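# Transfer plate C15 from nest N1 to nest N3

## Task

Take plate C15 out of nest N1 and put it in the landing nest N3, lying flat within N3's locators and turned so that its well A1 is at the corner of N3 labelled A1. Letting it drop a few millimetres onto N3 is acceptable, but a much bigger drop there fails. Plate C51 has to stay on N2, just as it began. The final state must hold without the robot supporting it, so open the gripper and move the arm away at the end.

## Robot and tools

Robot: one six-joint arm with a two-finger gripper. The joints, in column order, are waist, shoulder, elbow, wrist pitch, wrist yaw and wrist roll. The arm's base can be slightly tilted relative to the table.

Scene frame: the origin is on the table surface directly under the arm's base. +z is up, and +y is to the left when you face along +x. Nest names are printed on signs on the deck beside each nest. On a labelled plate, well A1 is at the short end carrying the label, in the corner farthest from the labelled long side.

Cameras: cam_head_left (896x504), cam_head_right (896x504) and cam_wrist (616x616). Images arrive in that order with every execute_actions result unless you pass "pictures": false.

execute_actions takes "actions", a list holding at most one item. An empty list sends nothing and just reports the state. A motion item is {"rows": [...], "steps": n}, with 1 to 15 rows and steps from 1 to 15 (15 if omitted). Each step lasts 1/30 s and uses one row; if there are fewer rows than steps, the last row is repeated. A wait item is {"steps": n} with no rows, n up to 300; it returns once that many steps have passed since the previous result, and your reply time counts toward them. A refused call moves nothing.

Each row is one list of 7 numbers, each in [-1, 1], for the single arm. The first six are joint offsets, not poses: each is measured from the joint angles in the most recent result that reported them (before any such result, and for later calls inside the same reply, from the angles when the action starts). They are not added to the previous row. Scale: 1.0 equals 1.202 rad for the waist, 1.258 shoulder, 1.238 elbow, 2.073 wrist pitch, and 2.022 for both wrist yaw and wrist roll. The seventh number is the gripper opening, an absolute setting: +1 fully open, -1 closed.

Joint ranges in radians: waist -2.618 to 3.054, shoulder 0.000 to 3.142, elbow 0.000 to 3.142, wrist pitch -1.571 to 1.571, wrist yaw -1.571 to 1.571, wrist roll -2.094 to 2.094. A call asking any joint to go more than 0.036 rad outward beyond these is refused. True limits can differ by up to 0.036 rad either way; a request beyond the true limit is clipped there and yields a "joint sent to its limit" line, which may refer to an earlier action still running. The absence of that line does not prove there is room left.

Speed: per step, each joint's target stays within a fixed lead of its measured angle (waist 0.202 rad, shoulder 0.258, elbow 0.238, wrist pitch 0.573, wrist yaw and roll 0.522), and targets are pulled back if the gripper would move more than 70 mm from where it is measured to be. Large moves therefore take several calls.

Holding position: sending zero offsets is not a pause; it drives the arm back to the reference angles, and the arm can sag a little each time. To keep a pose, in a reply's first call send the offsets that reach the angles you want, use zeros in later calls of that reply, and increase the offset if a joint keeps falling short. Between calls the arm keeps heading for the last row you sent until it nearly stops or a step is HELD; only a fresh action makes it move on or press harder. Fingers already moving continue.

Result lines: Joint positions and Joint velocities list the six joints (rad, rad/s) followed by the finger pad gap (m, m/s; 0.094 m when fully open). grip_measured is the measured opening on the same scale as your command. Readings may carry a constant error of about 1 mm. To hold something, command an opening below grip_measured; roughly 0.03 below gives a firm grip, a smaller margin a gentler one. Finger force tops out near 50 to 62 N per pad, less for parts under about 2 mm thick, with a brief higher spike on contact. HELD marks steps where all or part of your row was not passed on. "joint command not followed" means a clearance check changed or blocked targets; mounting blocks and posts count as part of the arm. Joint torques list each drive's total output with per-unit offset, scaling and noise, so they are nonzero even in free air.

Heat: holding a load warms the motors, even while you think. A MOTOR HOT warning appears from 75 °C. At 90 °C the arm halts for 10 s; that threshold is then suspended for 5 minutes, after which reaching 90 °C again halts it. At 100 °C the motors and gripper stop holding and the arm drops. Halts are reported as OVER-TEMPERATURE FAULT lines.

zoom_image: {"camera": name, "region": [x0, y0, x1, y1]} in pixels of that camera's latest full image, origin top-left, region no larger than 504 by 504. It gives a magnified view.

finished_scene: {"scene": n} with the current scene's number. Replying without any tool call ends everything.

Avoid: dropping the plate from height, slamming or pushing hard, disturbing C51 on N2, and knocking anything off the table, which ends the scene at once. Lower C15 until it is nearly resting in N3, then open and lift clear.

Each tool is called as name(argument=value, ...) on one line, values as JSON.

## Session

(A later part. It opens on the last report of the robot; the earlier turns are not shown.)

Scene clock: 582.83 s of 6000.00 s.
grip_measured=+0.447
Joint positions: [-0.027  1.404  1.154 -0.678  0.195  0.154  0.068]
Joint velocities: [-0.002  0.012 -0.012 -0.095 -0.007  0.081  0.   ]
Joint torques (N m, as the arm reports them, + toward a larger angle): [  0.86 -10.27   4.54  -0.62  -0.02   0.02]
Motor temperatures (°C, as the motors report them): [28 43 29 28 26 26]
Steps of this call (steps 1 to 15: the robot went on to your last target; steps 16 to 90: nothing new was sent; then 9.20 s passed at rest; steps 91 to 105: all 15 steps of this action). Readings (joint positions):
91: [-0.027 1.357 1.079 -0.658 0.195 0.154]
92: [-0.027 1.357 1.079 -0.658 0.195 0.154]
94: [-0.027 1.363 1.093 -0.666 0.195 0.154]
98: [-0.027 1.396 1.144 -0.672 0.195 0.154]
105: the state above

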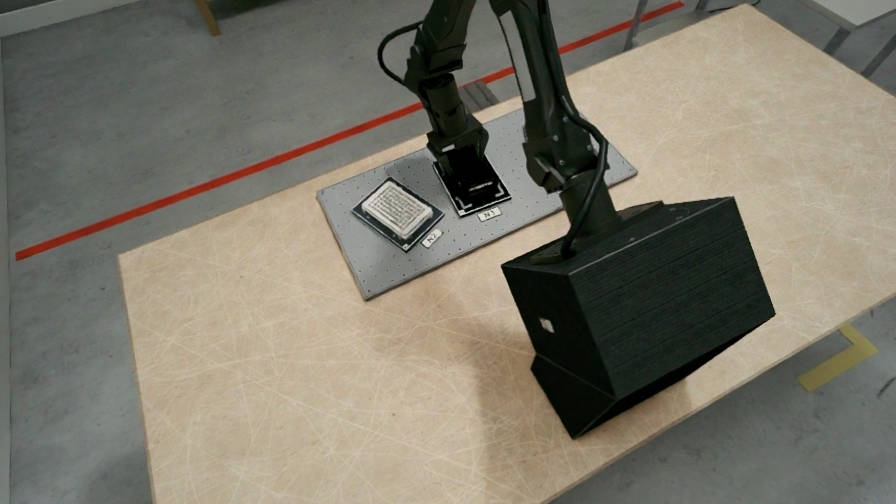

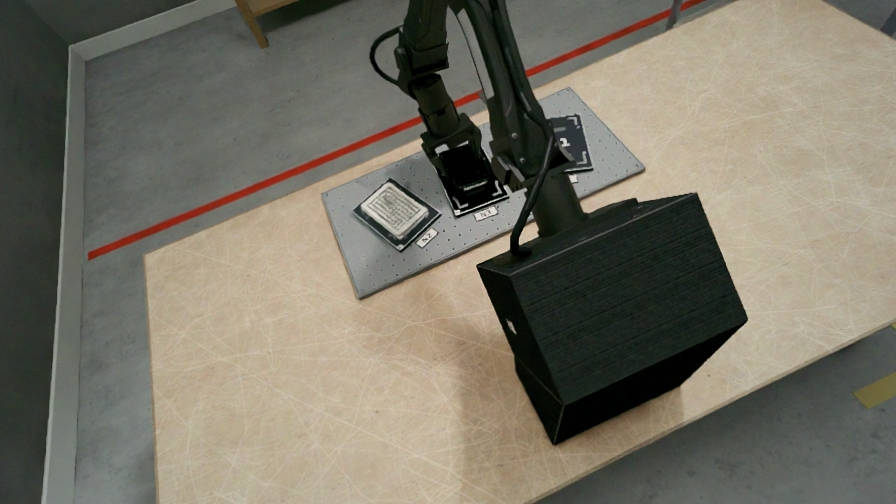

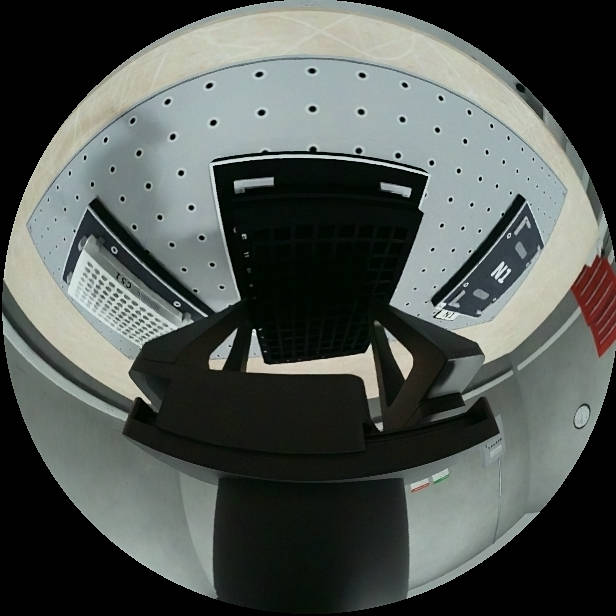

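execute_actions(actions=[{"rows":[[0,0.005,0.012,0.002,0,0,0.41],[0,0.012,0.02,0.004,0,0,0.41],[0,0.02,0.025,0.007,0,0,0.41],[0,0.028,0.029,0.01,0,0,0.41],[0,0.035,0.032,0.013,0,0,0.41],[0,0.042,0.034,0.016,0,0,0.41],[0,0.048,0.035,0.018,0,0,0.41]],"steps":15}])

zoom_image(camera="cam_head_left", region=[420,130,550,250])

Scene clock: 595.57 s of 6000.00 s.
grip_measured=+0.447
Joint positions: [-0.027  1.465  1.174 -0.656  0.195  0.154  0.068]
Joint velocities: [-0.012  0.002  0.012  0.007 -0.066  0.037 -0.   ]
Joint torques (N m, as the arm reports them, + toward a larger angle): [  0.71 -10.82   4.53  -0.35   0.02   0.  ]
Motor temperatures (°C, as the motors report them): [28 43 29 28 26 26]
Steps of this call (steps 1 to 15: the robot went on to your last target; steps 16 to 90: nothing new was sent; then 9.23 s passed at rest; steps 91 to 105: all 15 steps of this action). Readings (joint positions):
91: [-0.027 1.404 1.154 -0.682 0.195 0.154]
92: [-0.027 1.405 1.154 -0.682 0.195 0.154]
94: [-0.027 1.414 1.159 -0.681 0.195 0.154]
98: [-0.027 1.451 1.174 -0.665 0.195 0.154]
105: the state above

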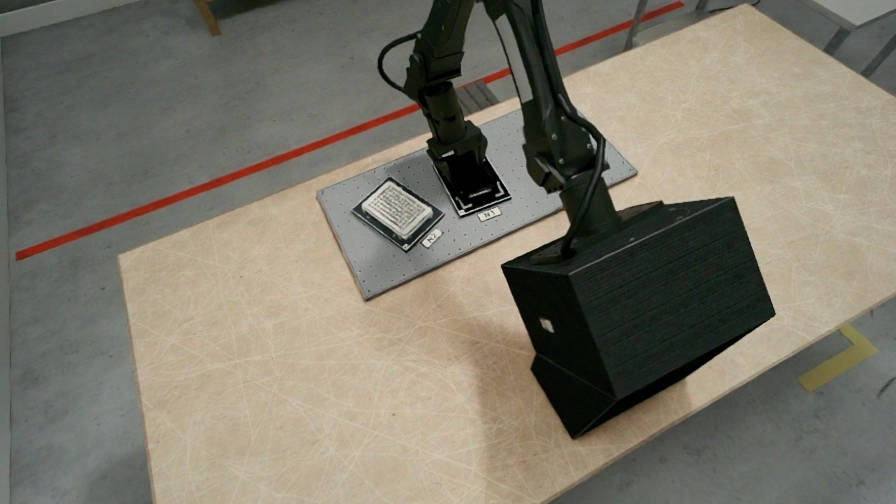

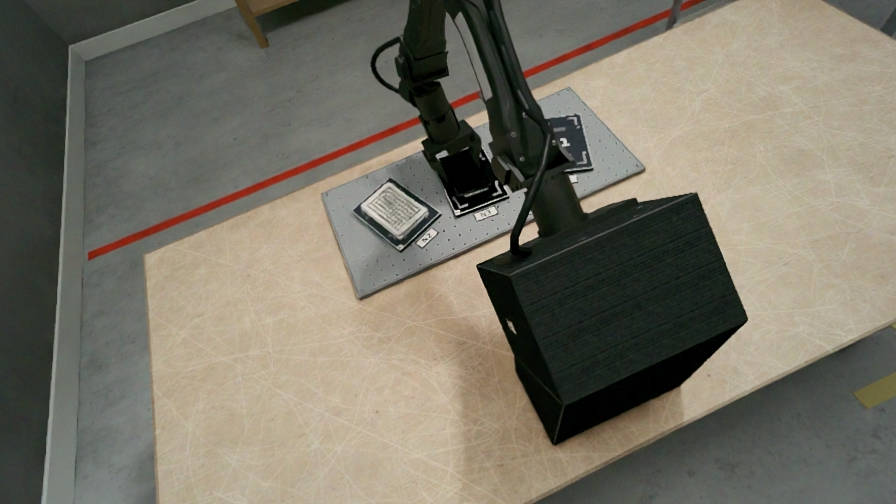

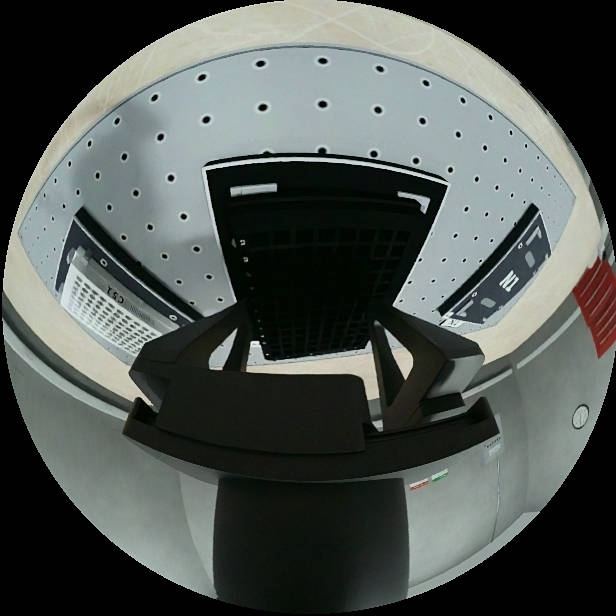

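Region (420, 130, 550, 250) of cam_head_left's 896x504 image, scaled by 3.877, with more detail than that image has; it fills the top 465 rows of this view, and the rest is white.

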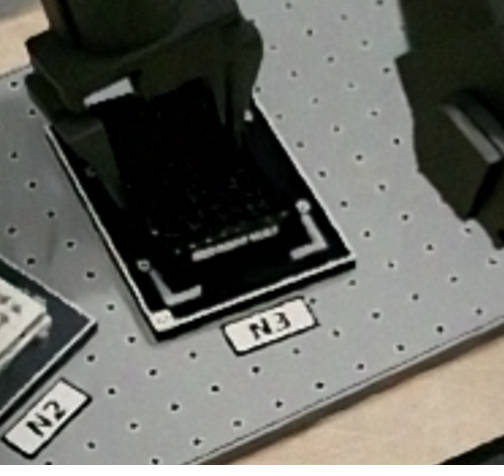

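execute_actions(actions=[{"rows":[[0,0,0,0,0.003,0,0.41],[0,0,0,0,0.006,0,0.41],[0,0,0,0,0.009,0,0.41],[0,0,0,0,0.012,0,0.41],[0,0,0,0,0.014,0,0.41]],"steps":15}])

zoom_image(camera="cam_wrist", region=[150,140,470,380])

Scene clock: 607.30 s of 6000.00 s.
grip_measured=+0.447
Joint positions: [-0.027  1.465  1.174 -0.656  0.212  0.154  0.068]
Joint velocities: [ 0.002 -0.012 -0.002  0.022 -0.007  0.081 -0.   ]
Joint torques (N m, as the arm reports them, + toward a larger angle): [  0.9  -10.63   2.92  -0.54   0.08   0.02]
Motor temperatures (°C, as the motors report them): [28 43 30 28 26 26]
Steps of this call (steps 1 to 15: the robot went on to your last target; steps 16 to 90: nothing new was sent; then 8.23 s passed at rest; steps 91 to 105: all 15 steps of this action). Readings (joint positions):
91: [-0.027 1.465 1.174 -0.656 0.195 0.154]
92: [-0.027 1.465 1.174 -0.656 0.195 0.154]
94: [-0.027 1.465 1.174 -0.656 0.199 0.154]
98: [-0.027 1.465 1.174 -0.656 0.207 0.154]
105: the state above

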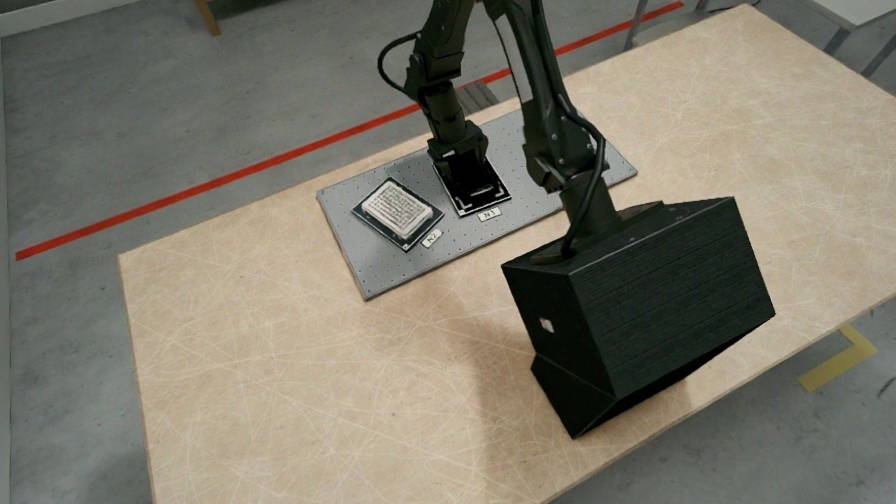

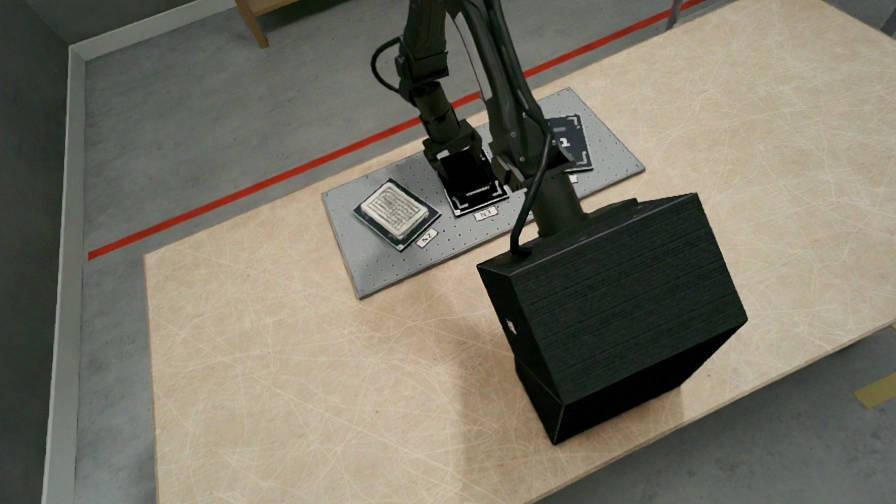

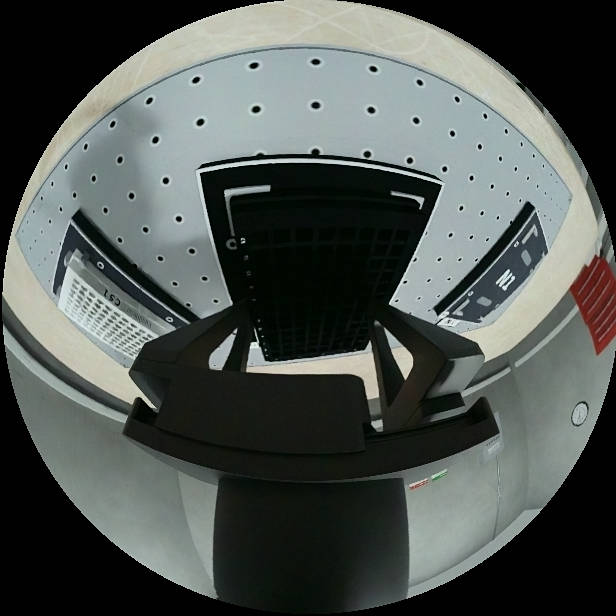

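Region (150, 140, 470, 380) of cam_wrist's 616x616 image, scaled by 1.575, with more detail than that image has; it fills the top 378 rows of this view, and the rest is white.

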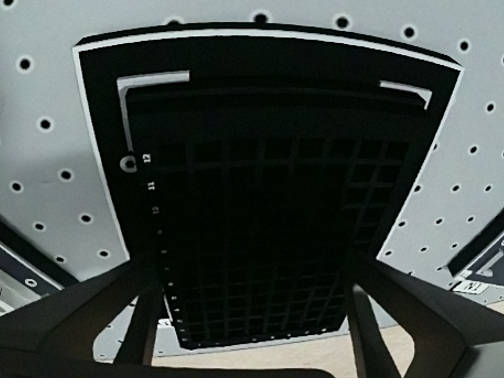

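execute_actions(actions=[{"rows":[[0,0.002,-0.002,0.002,0.002,0,0.41],[0,0.003,-0.004,0.004,0.004,0,0.41],[0,0.004,-0.006,0.006,0.005,0,0.41],[0,0.006,-0.008,0.008,0.005,0,0.41],[0,0.007,-0.009,0.01,0.005,0,0.41],[0,0.008,-0.01,0.011,0.005,0,0.41]],"steps":15}])

zoom_image(camera="cam_wrist", region=[150,140,470,380])

zoom_image(camera="cam_head_left", region=[420,130,550,250])

Scene clock: 635.17 s of 6000.00 s.
grip_measured=+0.447
Joint positions: [-0.027  1.465  1.174 -0.65   0.212  0.154  0.068]
Joint velocities: [ 0.012  0.007  0.007 -0.037 -0.037 -0.066 -0.001]
Joint torques (N m, as the arm reports them, + toward a larger angle): [ 0.74 -9.95  1.95 -0.34  0.08  0.01]
Motor temperatures (°C, as the motors report them): [28 43 29 28 26 26]
Steps of this call (steps 1 to 15: the robot went on to your last target; steps 16 to 90: nothing new was sent; then 24.37 s passed at rest; steps 91 to 105: all 15 steps of this action). Readings (joint positions):
91: [-0.027 1.465 1.174 -0.656 0.212 0.154]
92: [-0.027 1.465 1.174 -0.656 0.212 0.154]
94: [-0.027 1.465 1.174 -0.656 0.212 0.154]
98: [-0.027 1.465 1.174 -0.653 0.212 0.154]
105: the state above

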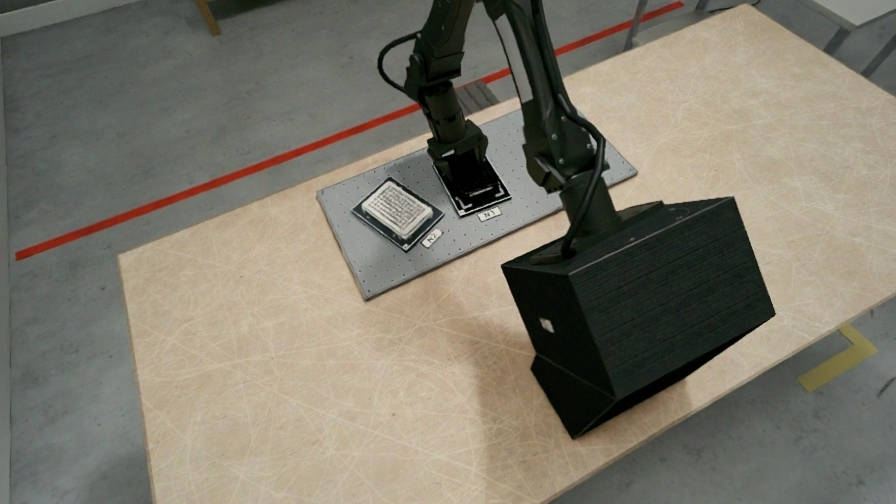

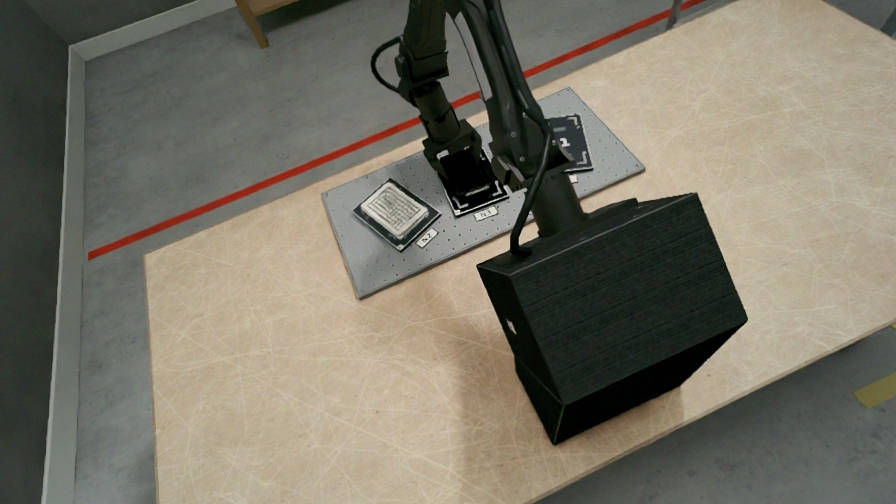

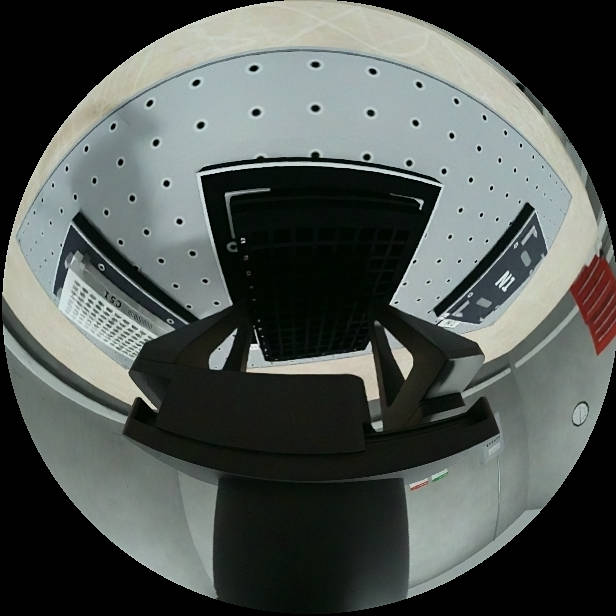

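Region (150, 140, 470, 380) of cam_wrist's 616x616 image, scaled by 1.575, with more detail than that image has; it fills the top 378 rows of this view, and the rest is white.

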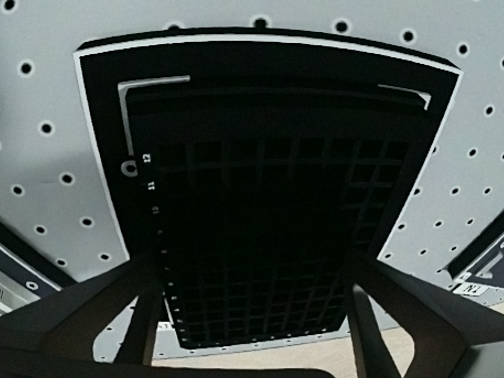

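Region (420, 130, 550, 250) of cam_head_left's 896x504 image, scaled by 3.877, with more detail than that image has; it fills the top 465 rows of this view, and the rest is white.

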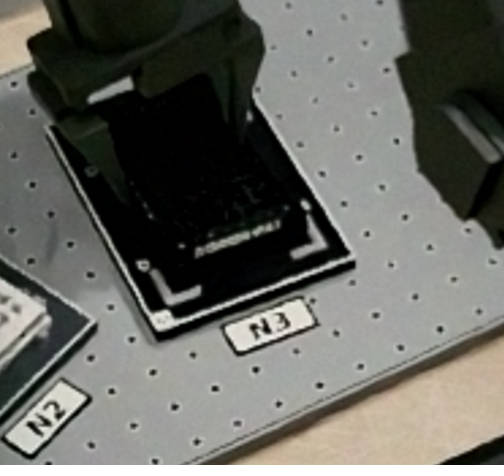

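execute_actions(actions=[{"rows":[[0,0.004,0,0,0.004,0,0.41],[0,0.007,0,0,0.007,0,0.41],[0,0.01,0,0,0.009,0,0.41],[0,0.012,0,0,0.01,0,0.41],[0,0.014,0,0,0.01,0,0.41],[0,0.016,0,0,0.01,0,0.41]],"steps":15}])

zoom_image(camera="cam_wrist", region=[150,140,470,380])

zoom_image(camera="cam_head_left", region=[420,130,550,250])

Scene clock: 644.53 s of 6000.00 s.
grip_measured=+0.447
Joint positions: [-0.027  1.478  1.174 -0.65   0.223  0.154  0.068]
Joint velocities: [ 0.007 -0.002  0.007 -0.007  0.007 -0.051  0.001]
Joint torques (N m, as the arm reports them, + toward a larger angle): [  0.9  -10.01   3.05  -0.51   0.1    0.02]
Motor temperatures (°C, as the motors report them): [28 43 29 28 26 26]
Steps of this call (steps 1 to 15: the robot went on to your last target; steps 16 to 90: nothing new was sent; then 5.87 s passed at rest; steps 91 to 105: all 15 steps of this action). Readings (joint positions):
91: [-0.027 1.465 1.174 -0.650 0.212 0.154]
92: [-0.027 1.465 1.174 -0.650 0.213 0.154]
94: [-0.027 1.466 1.174 -0.650 0.216 0.154]
98: [-0.027 1.476 1.174 -0.650 0.222 0.154]
105: the state above

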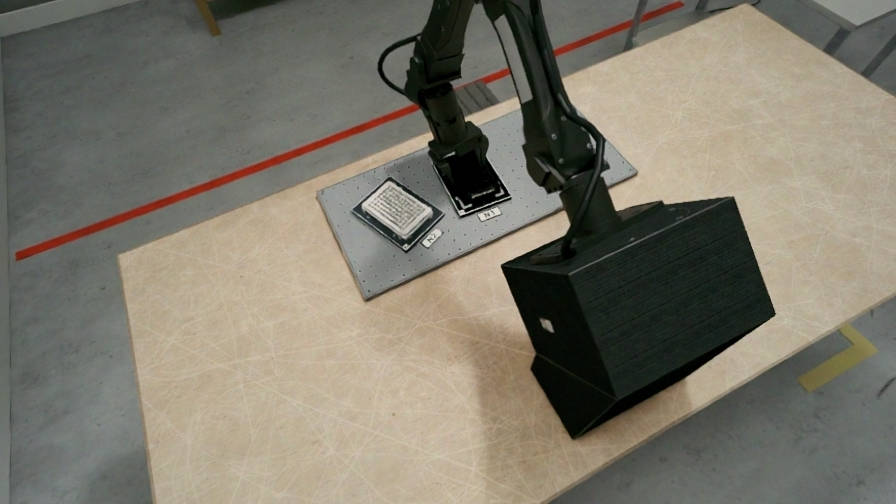

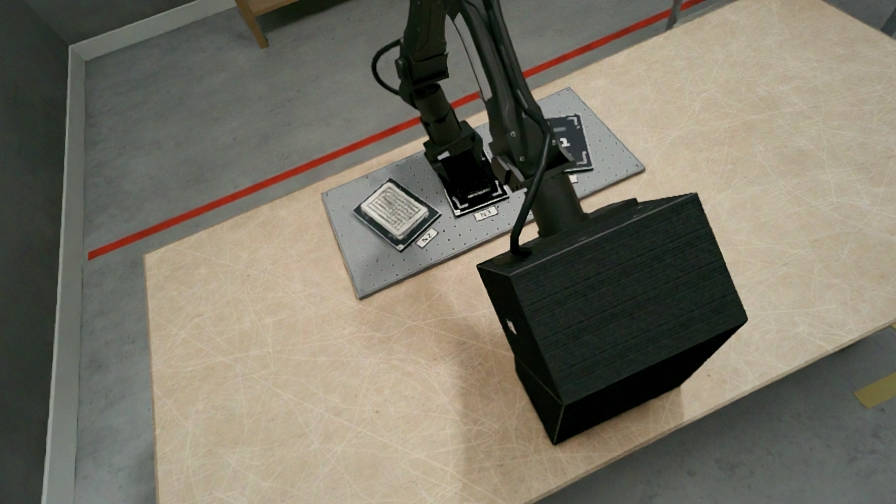

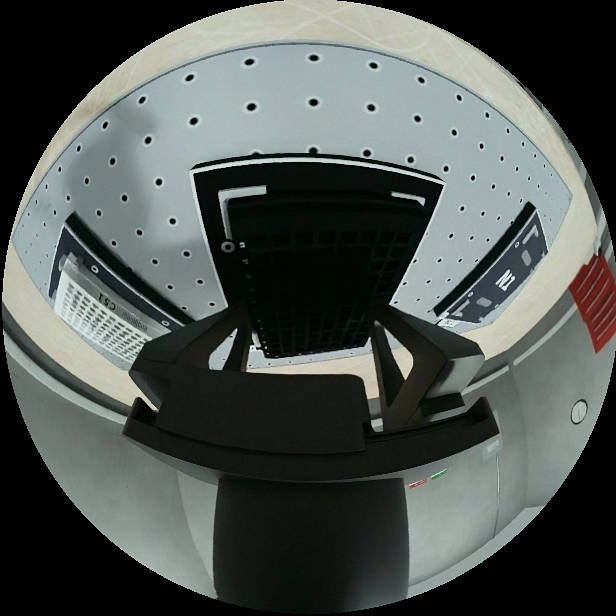

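Region (150, 140, 470, 380) of cam_wrist's 616x616 image, scaled by 1.575, with more detail than that image has; it fills the top 378 rows of this view, and the rest is white.

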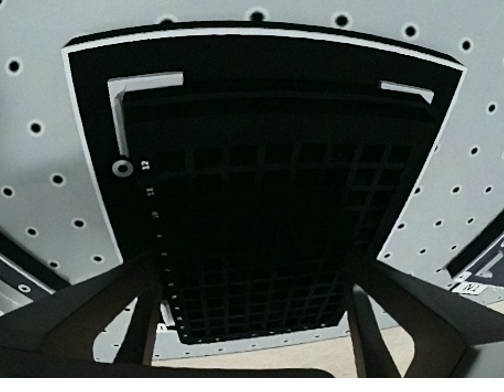

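Region (420, 130, 550, 250) of cam_head_left's 896x504 image, scaled by 3.877, with more detail than that image has; it fills the top 465 rows of this view, and the rest is white.

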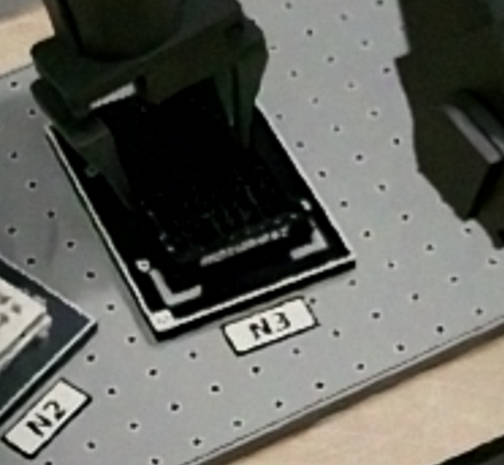

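execute_actions(actions=[{"rows":[[0,0.003,0,0,0,0,0.41],[0,0.005,0,0,0,0,0.41],[0,0.007,0,0,0,0,0.41],[0,0.009,0,0,0,0,0.41],[0,0.011,0,0,0,0,0.41],[0,0.013,0,0,0,0,0.41]],"steps":15}])

zoom_image(camera="cam_wrist", region=[150,140,470,380])

zoom_image(camera="cam_head_left", region=[420,130,550,250])

Scene clock: 656.87 s of 6000.00 s.
grip_measured=+0.447
Joint positions: [-0.027  1.478  1.174 -0.65   0.223  0.154  0.068]
Joint velocities: [-0.007  0.002 -0.007  0.051  0.007  0.022  0.   ]
Joint torques (N m, as the arm reports them, + toward a larger angle): [ 0.96 -9.29  2.93 -0.51  0.   -0.01]
Motor temperatures (°C, as the motors report them): [28 42 29 28 26 26]
Steps of this call (steps 1 to 15: the robot went on to your last target; steps 16 to 90: nothing new was sent; then 8.83 s passed at rest; steps 91 to 105: all 15 steps of this action). Readings (joint positions):
91: [-0.027 1.478 1.174 -0.650 0.223 0.154]
92: [-0.027 1.478 1.174 -0.650 0.223 0.154]
94: [-0.027 1.478 1.174 -0.650 0.223 0.154]
98: [-0.027 1.478 1.174 -0.650 0.223 0.154]
105: the state above

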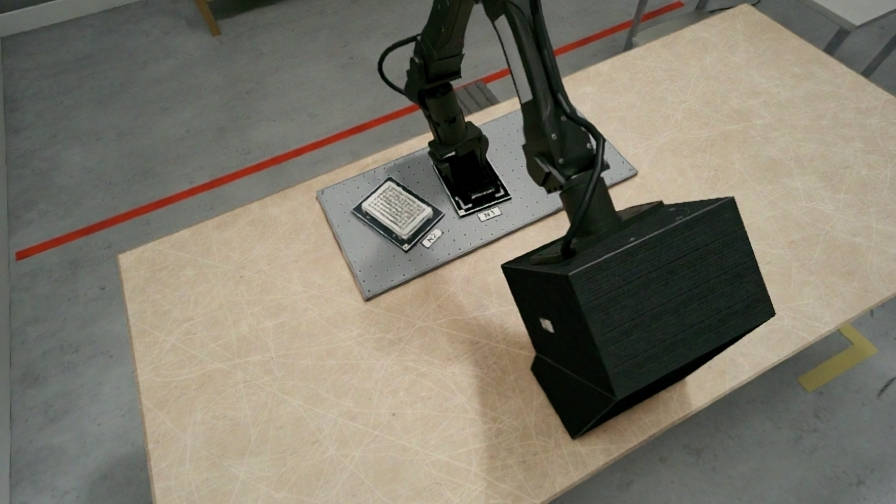

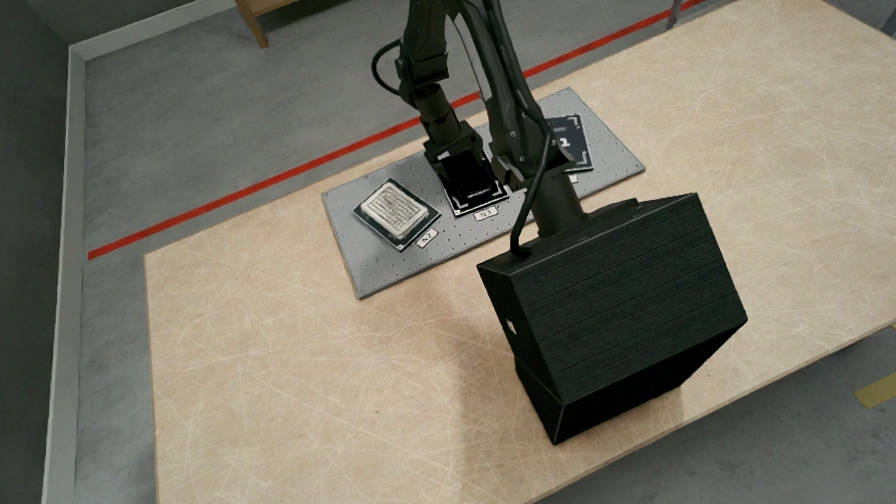

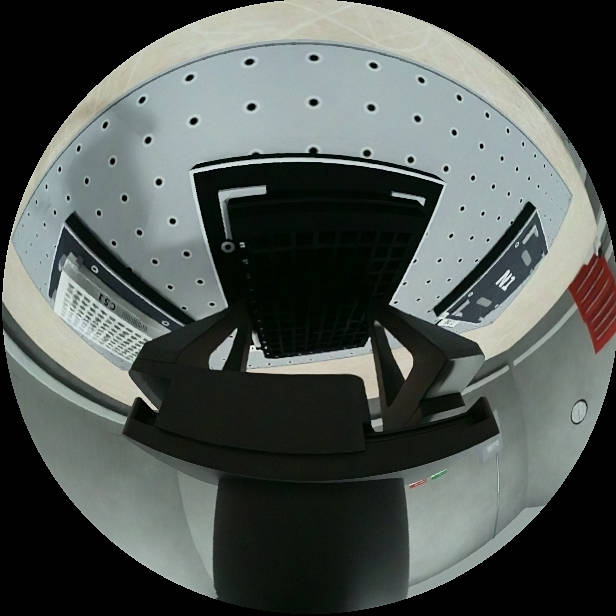

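Region (150, 140, 470, 380) of cam_wrist's 616x616 image, scaled by 1.575, with more detail than that image has; it fills the top 378 rows of this view, and the rest is white.

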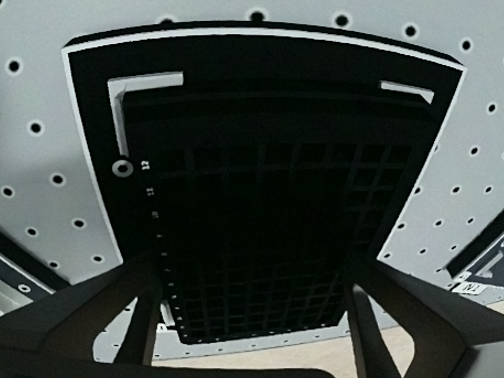

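Region (420, 130, 550, 250) of cam_head_left's 896x504 image, scaled by 3.877, with more detail than that image has; it fills the top 465 rows of this view, and the rest is white.

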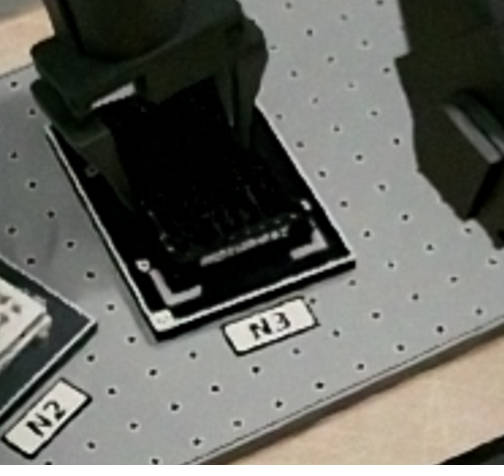

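execute_actions(actions=[{"rows":[[0,0.01,0,0,0,0,0.41],[0,0.013,0,0,0,0,0.41],[0,0.015,0,0,0,0,0.41],[0,0.017,0,0,0,0,0.41],[0,0.019,0,0,0,0,0.41],[0,0.021,0,0,0,0,0.41]],"steps":12}])

zoom_image(camera="cam_wrist", region=[150,140,470,380])

zoom_image(camera="cam_head_left", region=[440,150,520,230])

Scene clock: 669.33 s of 6000.00 s.
grip_measured=+0.447
Joint positions: [-0.027  1.48   1.174 -0.65   0.224  0.155  0.068]
Joint velocities: [-0.002 -0.002 -0.002 -0.007 -0.022 -0.095 -0.   ]
Joint torques (N m, as the arm reports them, + toward a larger angle): [ 0.7  -8.58  2.97 -0.52  0.02  0.02]
Motor temperatures (°C, as the motors report them): [28 42 29 28 26 26]
Steps of this call (steps 1 to 15: the robot went on to your last target; steps 16 to 90: nothing new was sent; then 9.07 s passed at rest; steps 91 to 102: all 12 steps of this action). Readings (joint positions):
91: [-0.027 1.478 1.174 -0.650 0.223 0.154]
92: [-0.027 1.478 1.174 -0.650 0.223 0.154]
94: [-0.027 1.478 1.174 -0.650 0.223 0.154]
98: [-0.027 1.480 1.174 -0.650 0.224 0.155]
102: the state above

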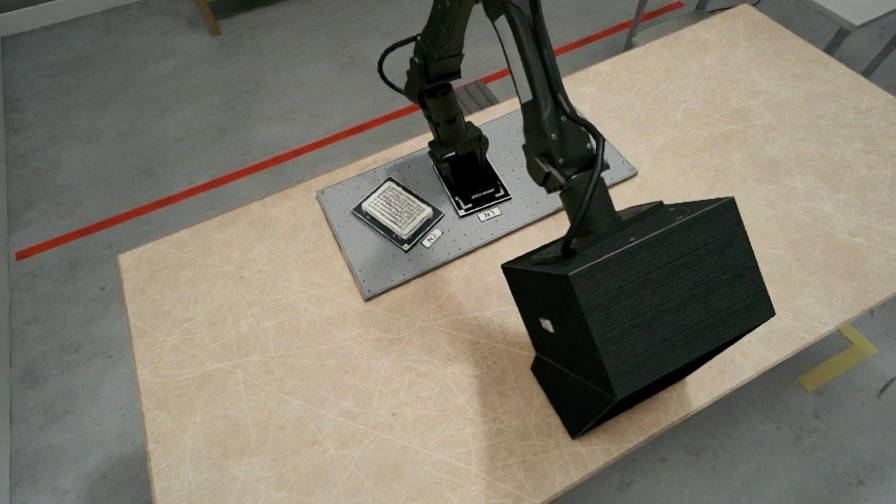

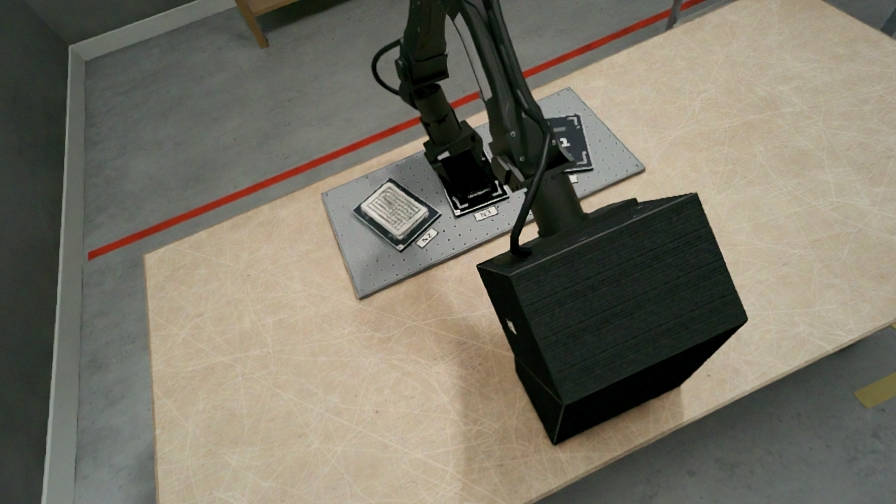

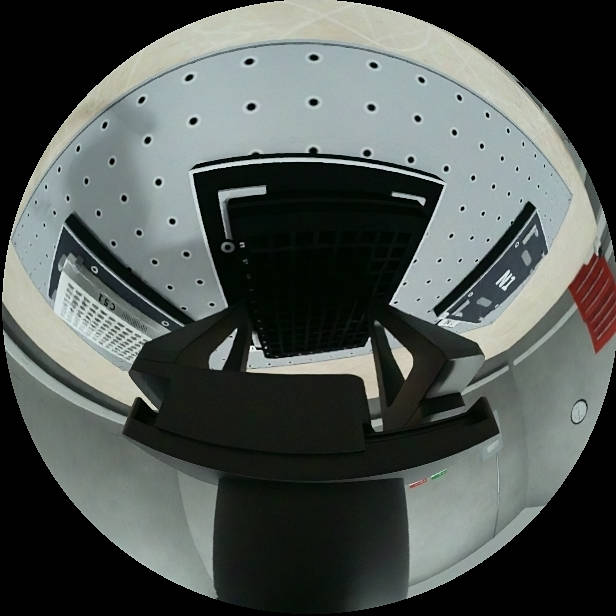

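Region (150, 140, 470, 380) of cam_wrist's 616x616 image, scaled by 1.575, with more detail than that image has; it fills the top 378 rows of this view, and the rest is white.

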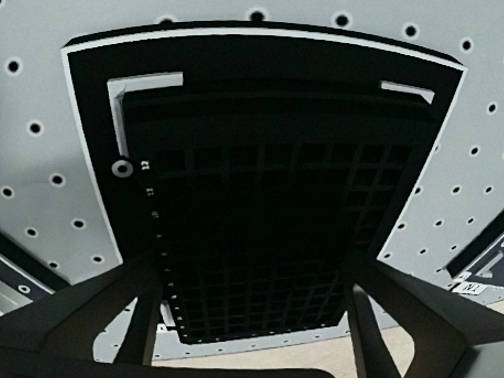

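Region (440, 150, 520, 230) of cam_head_left's 896x504 image, scaled by 6.300, with more detail than that image has.

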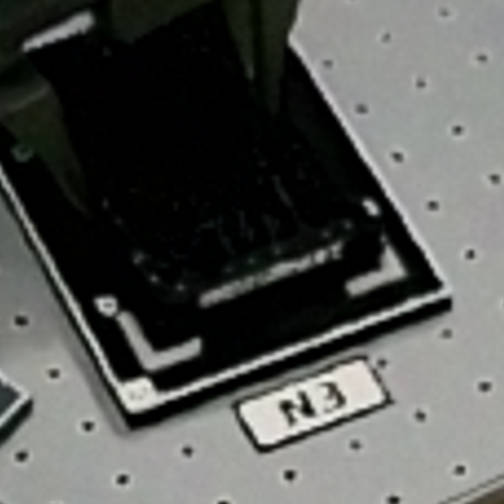

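execute_actions(actions=[{"rows":[[0,-0.008,0,0,0,0,0.41],[0,-0.012,0,0,0,0,0.41],[0,-0.014,0,-0.002,0,0,0.41],[0,-0.014,0,-0.004,0,0,0.41],[0,-0.014,0,-0.006,0,0,0.41],[0,-0.014,0,-0.008,0,0,0.41]],"steps":15}])

zoom_image(camera="cam_wrist", region=[150,140,470,380])

zoom_image(camera="cam_head_left", region=[440,150,520,230])

Scene clock: 681.43 s of 6000.00 s.
grip_measured=+0.447
Joint positions: [-0.027  1.478  1.174 -0.65   0.223  0.155  0.068]
Joint velocities: [-0.012 -0.012 -0.007 -0.007 -0.125 -0.081  0.   ]
Joint torques (N m, as the arm reports them, + toward a larger angle): [  0.78 -12.21   2.89  -0.7    0.01  -0.01]
Motor temperatures (°C, as the motors report them): [28 42 29 28 26 26]
Steps of this call (steps 1 to 15: the robot went on to your last target; steps 16 to 90: nothing new was sent; then 8.60 s passed at rest; steps 91 to 105: all 15 steps of this action). Readings (joint positions):
91: [-0.027 1.480 1.174 -0.650 0.224 0.155]
92: [-0.027 1.479 1.174 -0.650 0.224 0.155]
94: [-0.027 1.478 1.174 -0.650 0.223 0.155]
98: [-0.027 1.478 1.174 -0.650 0.223 0.155]
105: the state above

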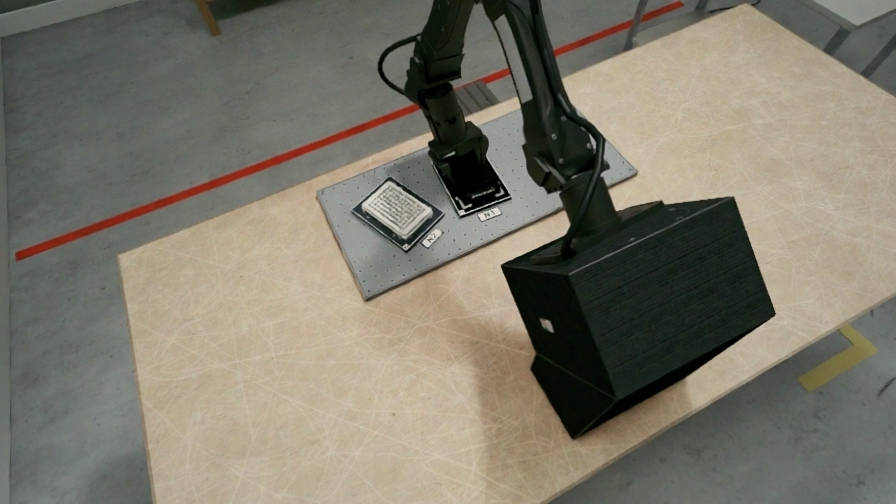

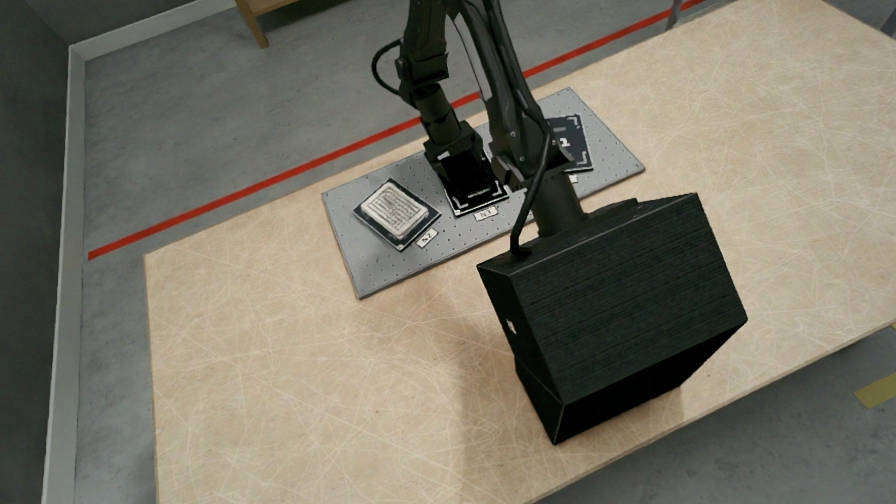

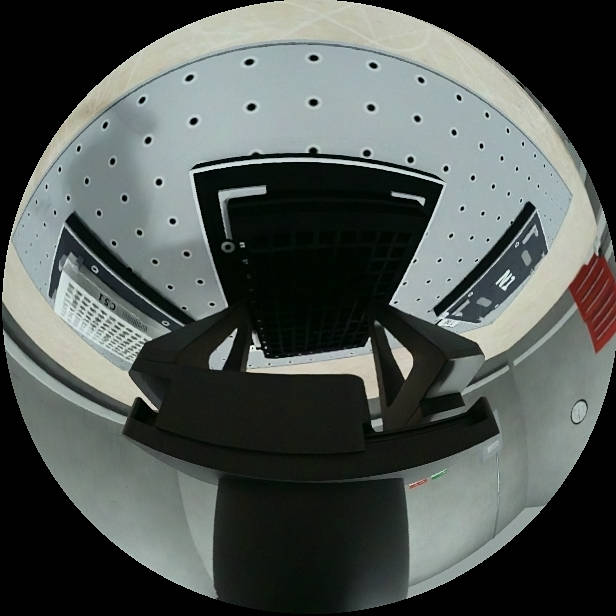

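Region (150, 140, 470, 380) of cam_wrist's 616x616 image, scaled by 1.575, with more detail than that image has; it fills the top 378 rows of this view, and the rest is white.

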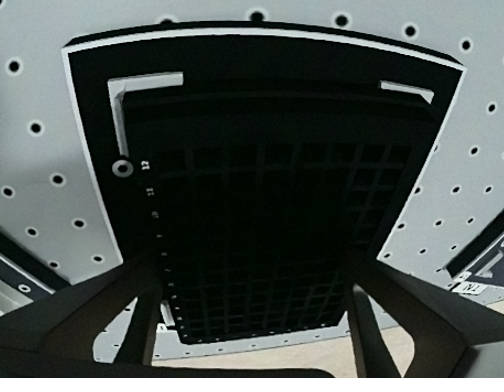

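Region (440, 150, 520, 230) of cam_head_left's 896x504 image, scaled by 6.300, with more detail than that image has.

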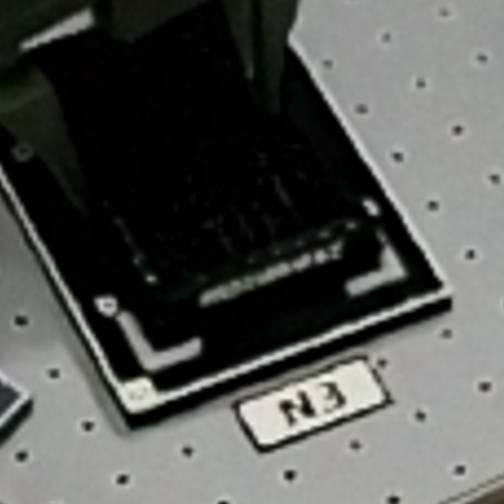

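execute_actions(actions=[{"rows":[[0,-0.014,0,-0.004,0,0,0.41],[0,-0.017,0,-0.006,0,0,0.41],[0,-0.019,0,-0.008,0,0,0.41],[0,-0.021,0,-0.01,0,0,0.41],[0,-0.022,0,-0.012,0,0,0.41],[0,-0.023,0,-0.013,0,0,0.41]],"steps":15}])

zoom_image(camera="cam_wrist", region=[150,140,470,380])

zoom_image(camera="cam_head_left", region=[440,150,520,230])

Scene clock: 694.10 s of 6000.00 s.
grip_measured=+0.447
Joint positions: [-0.027  1.471  1.174 -0.657  0.223  0.155  0.068]
Joint velocities: [-0.022 -0.022 -0.007  0.022 -0.037 -0.022 -0.001]
Joint torques (N m, as the arm reports them, + toward a larger angle): [  0.84 -12.87   2.95  -0.74   0.05   0.01]
Motor temperatures (°C, as the motors report them): [28 43 29 28 26 26]
Steps of this call (steps 1 to 15: the robot went on to your last target; steps 16 to 90: nothing new was sent; then 9.17 s passed at rest; steps 91 to 105: all 15 steps of this action). Readings (joint positions):
91: [-0.027 1.478 1.174 -0.650 0.223 0.155]
92: [-0.027 1.478 1.174 -0.650 0.223 0.155]
94: [-0.027 1.477 1.174 -0.650 0.223 0.155]
98: [-0.027 1.472 1.174 -0.656 0.223 0.155]
105: the state above

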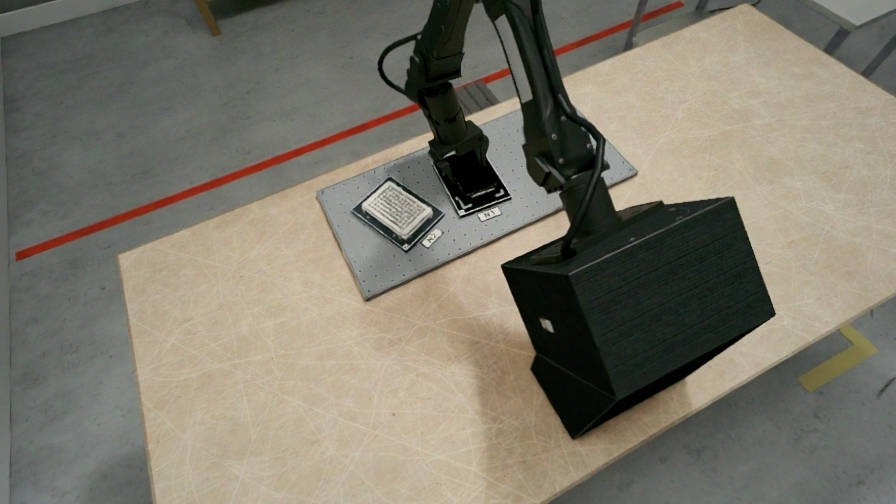

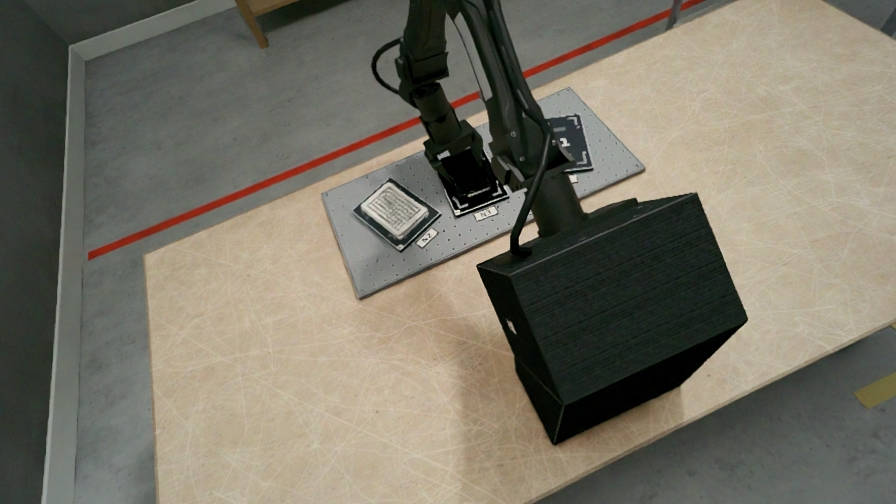

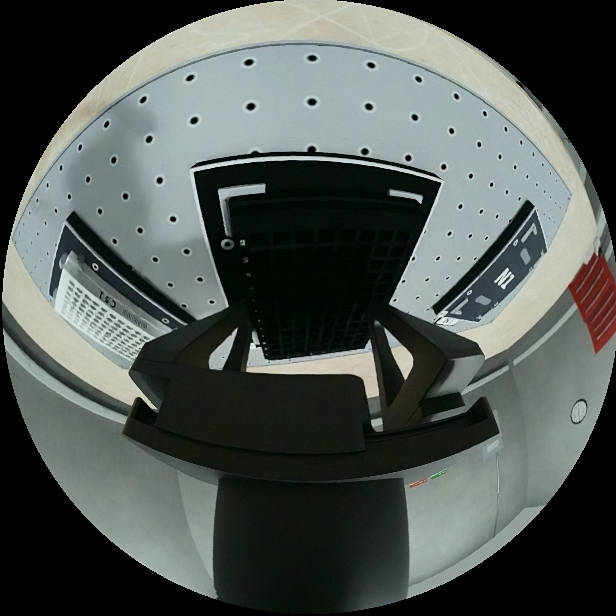

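Region (150, 140, 470, 380) of cam_wrist's 616x616 image, scaled by 1.575, with more detail than that image has; it fills the top 378 rows of this view, and the rest is white.

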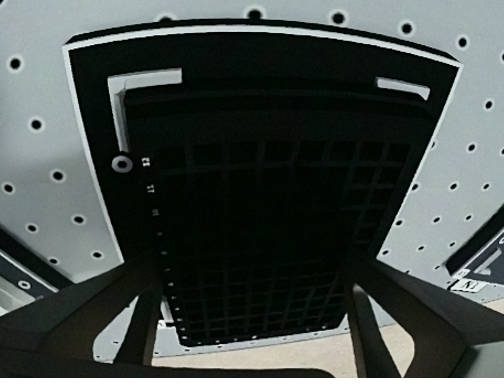

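Region (440, 150, 520, 230) of cam_head_left's 896x504 image, scaled by 6.300, with more detail than that image has.

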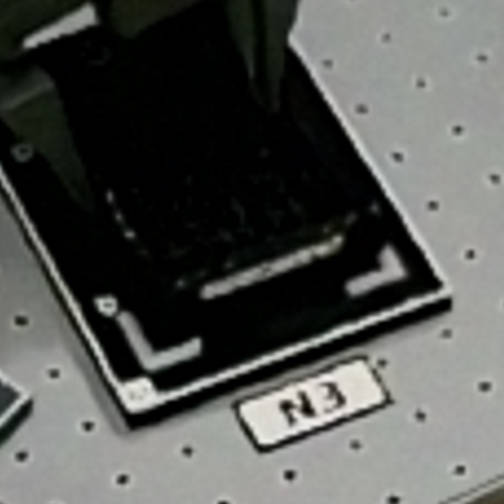

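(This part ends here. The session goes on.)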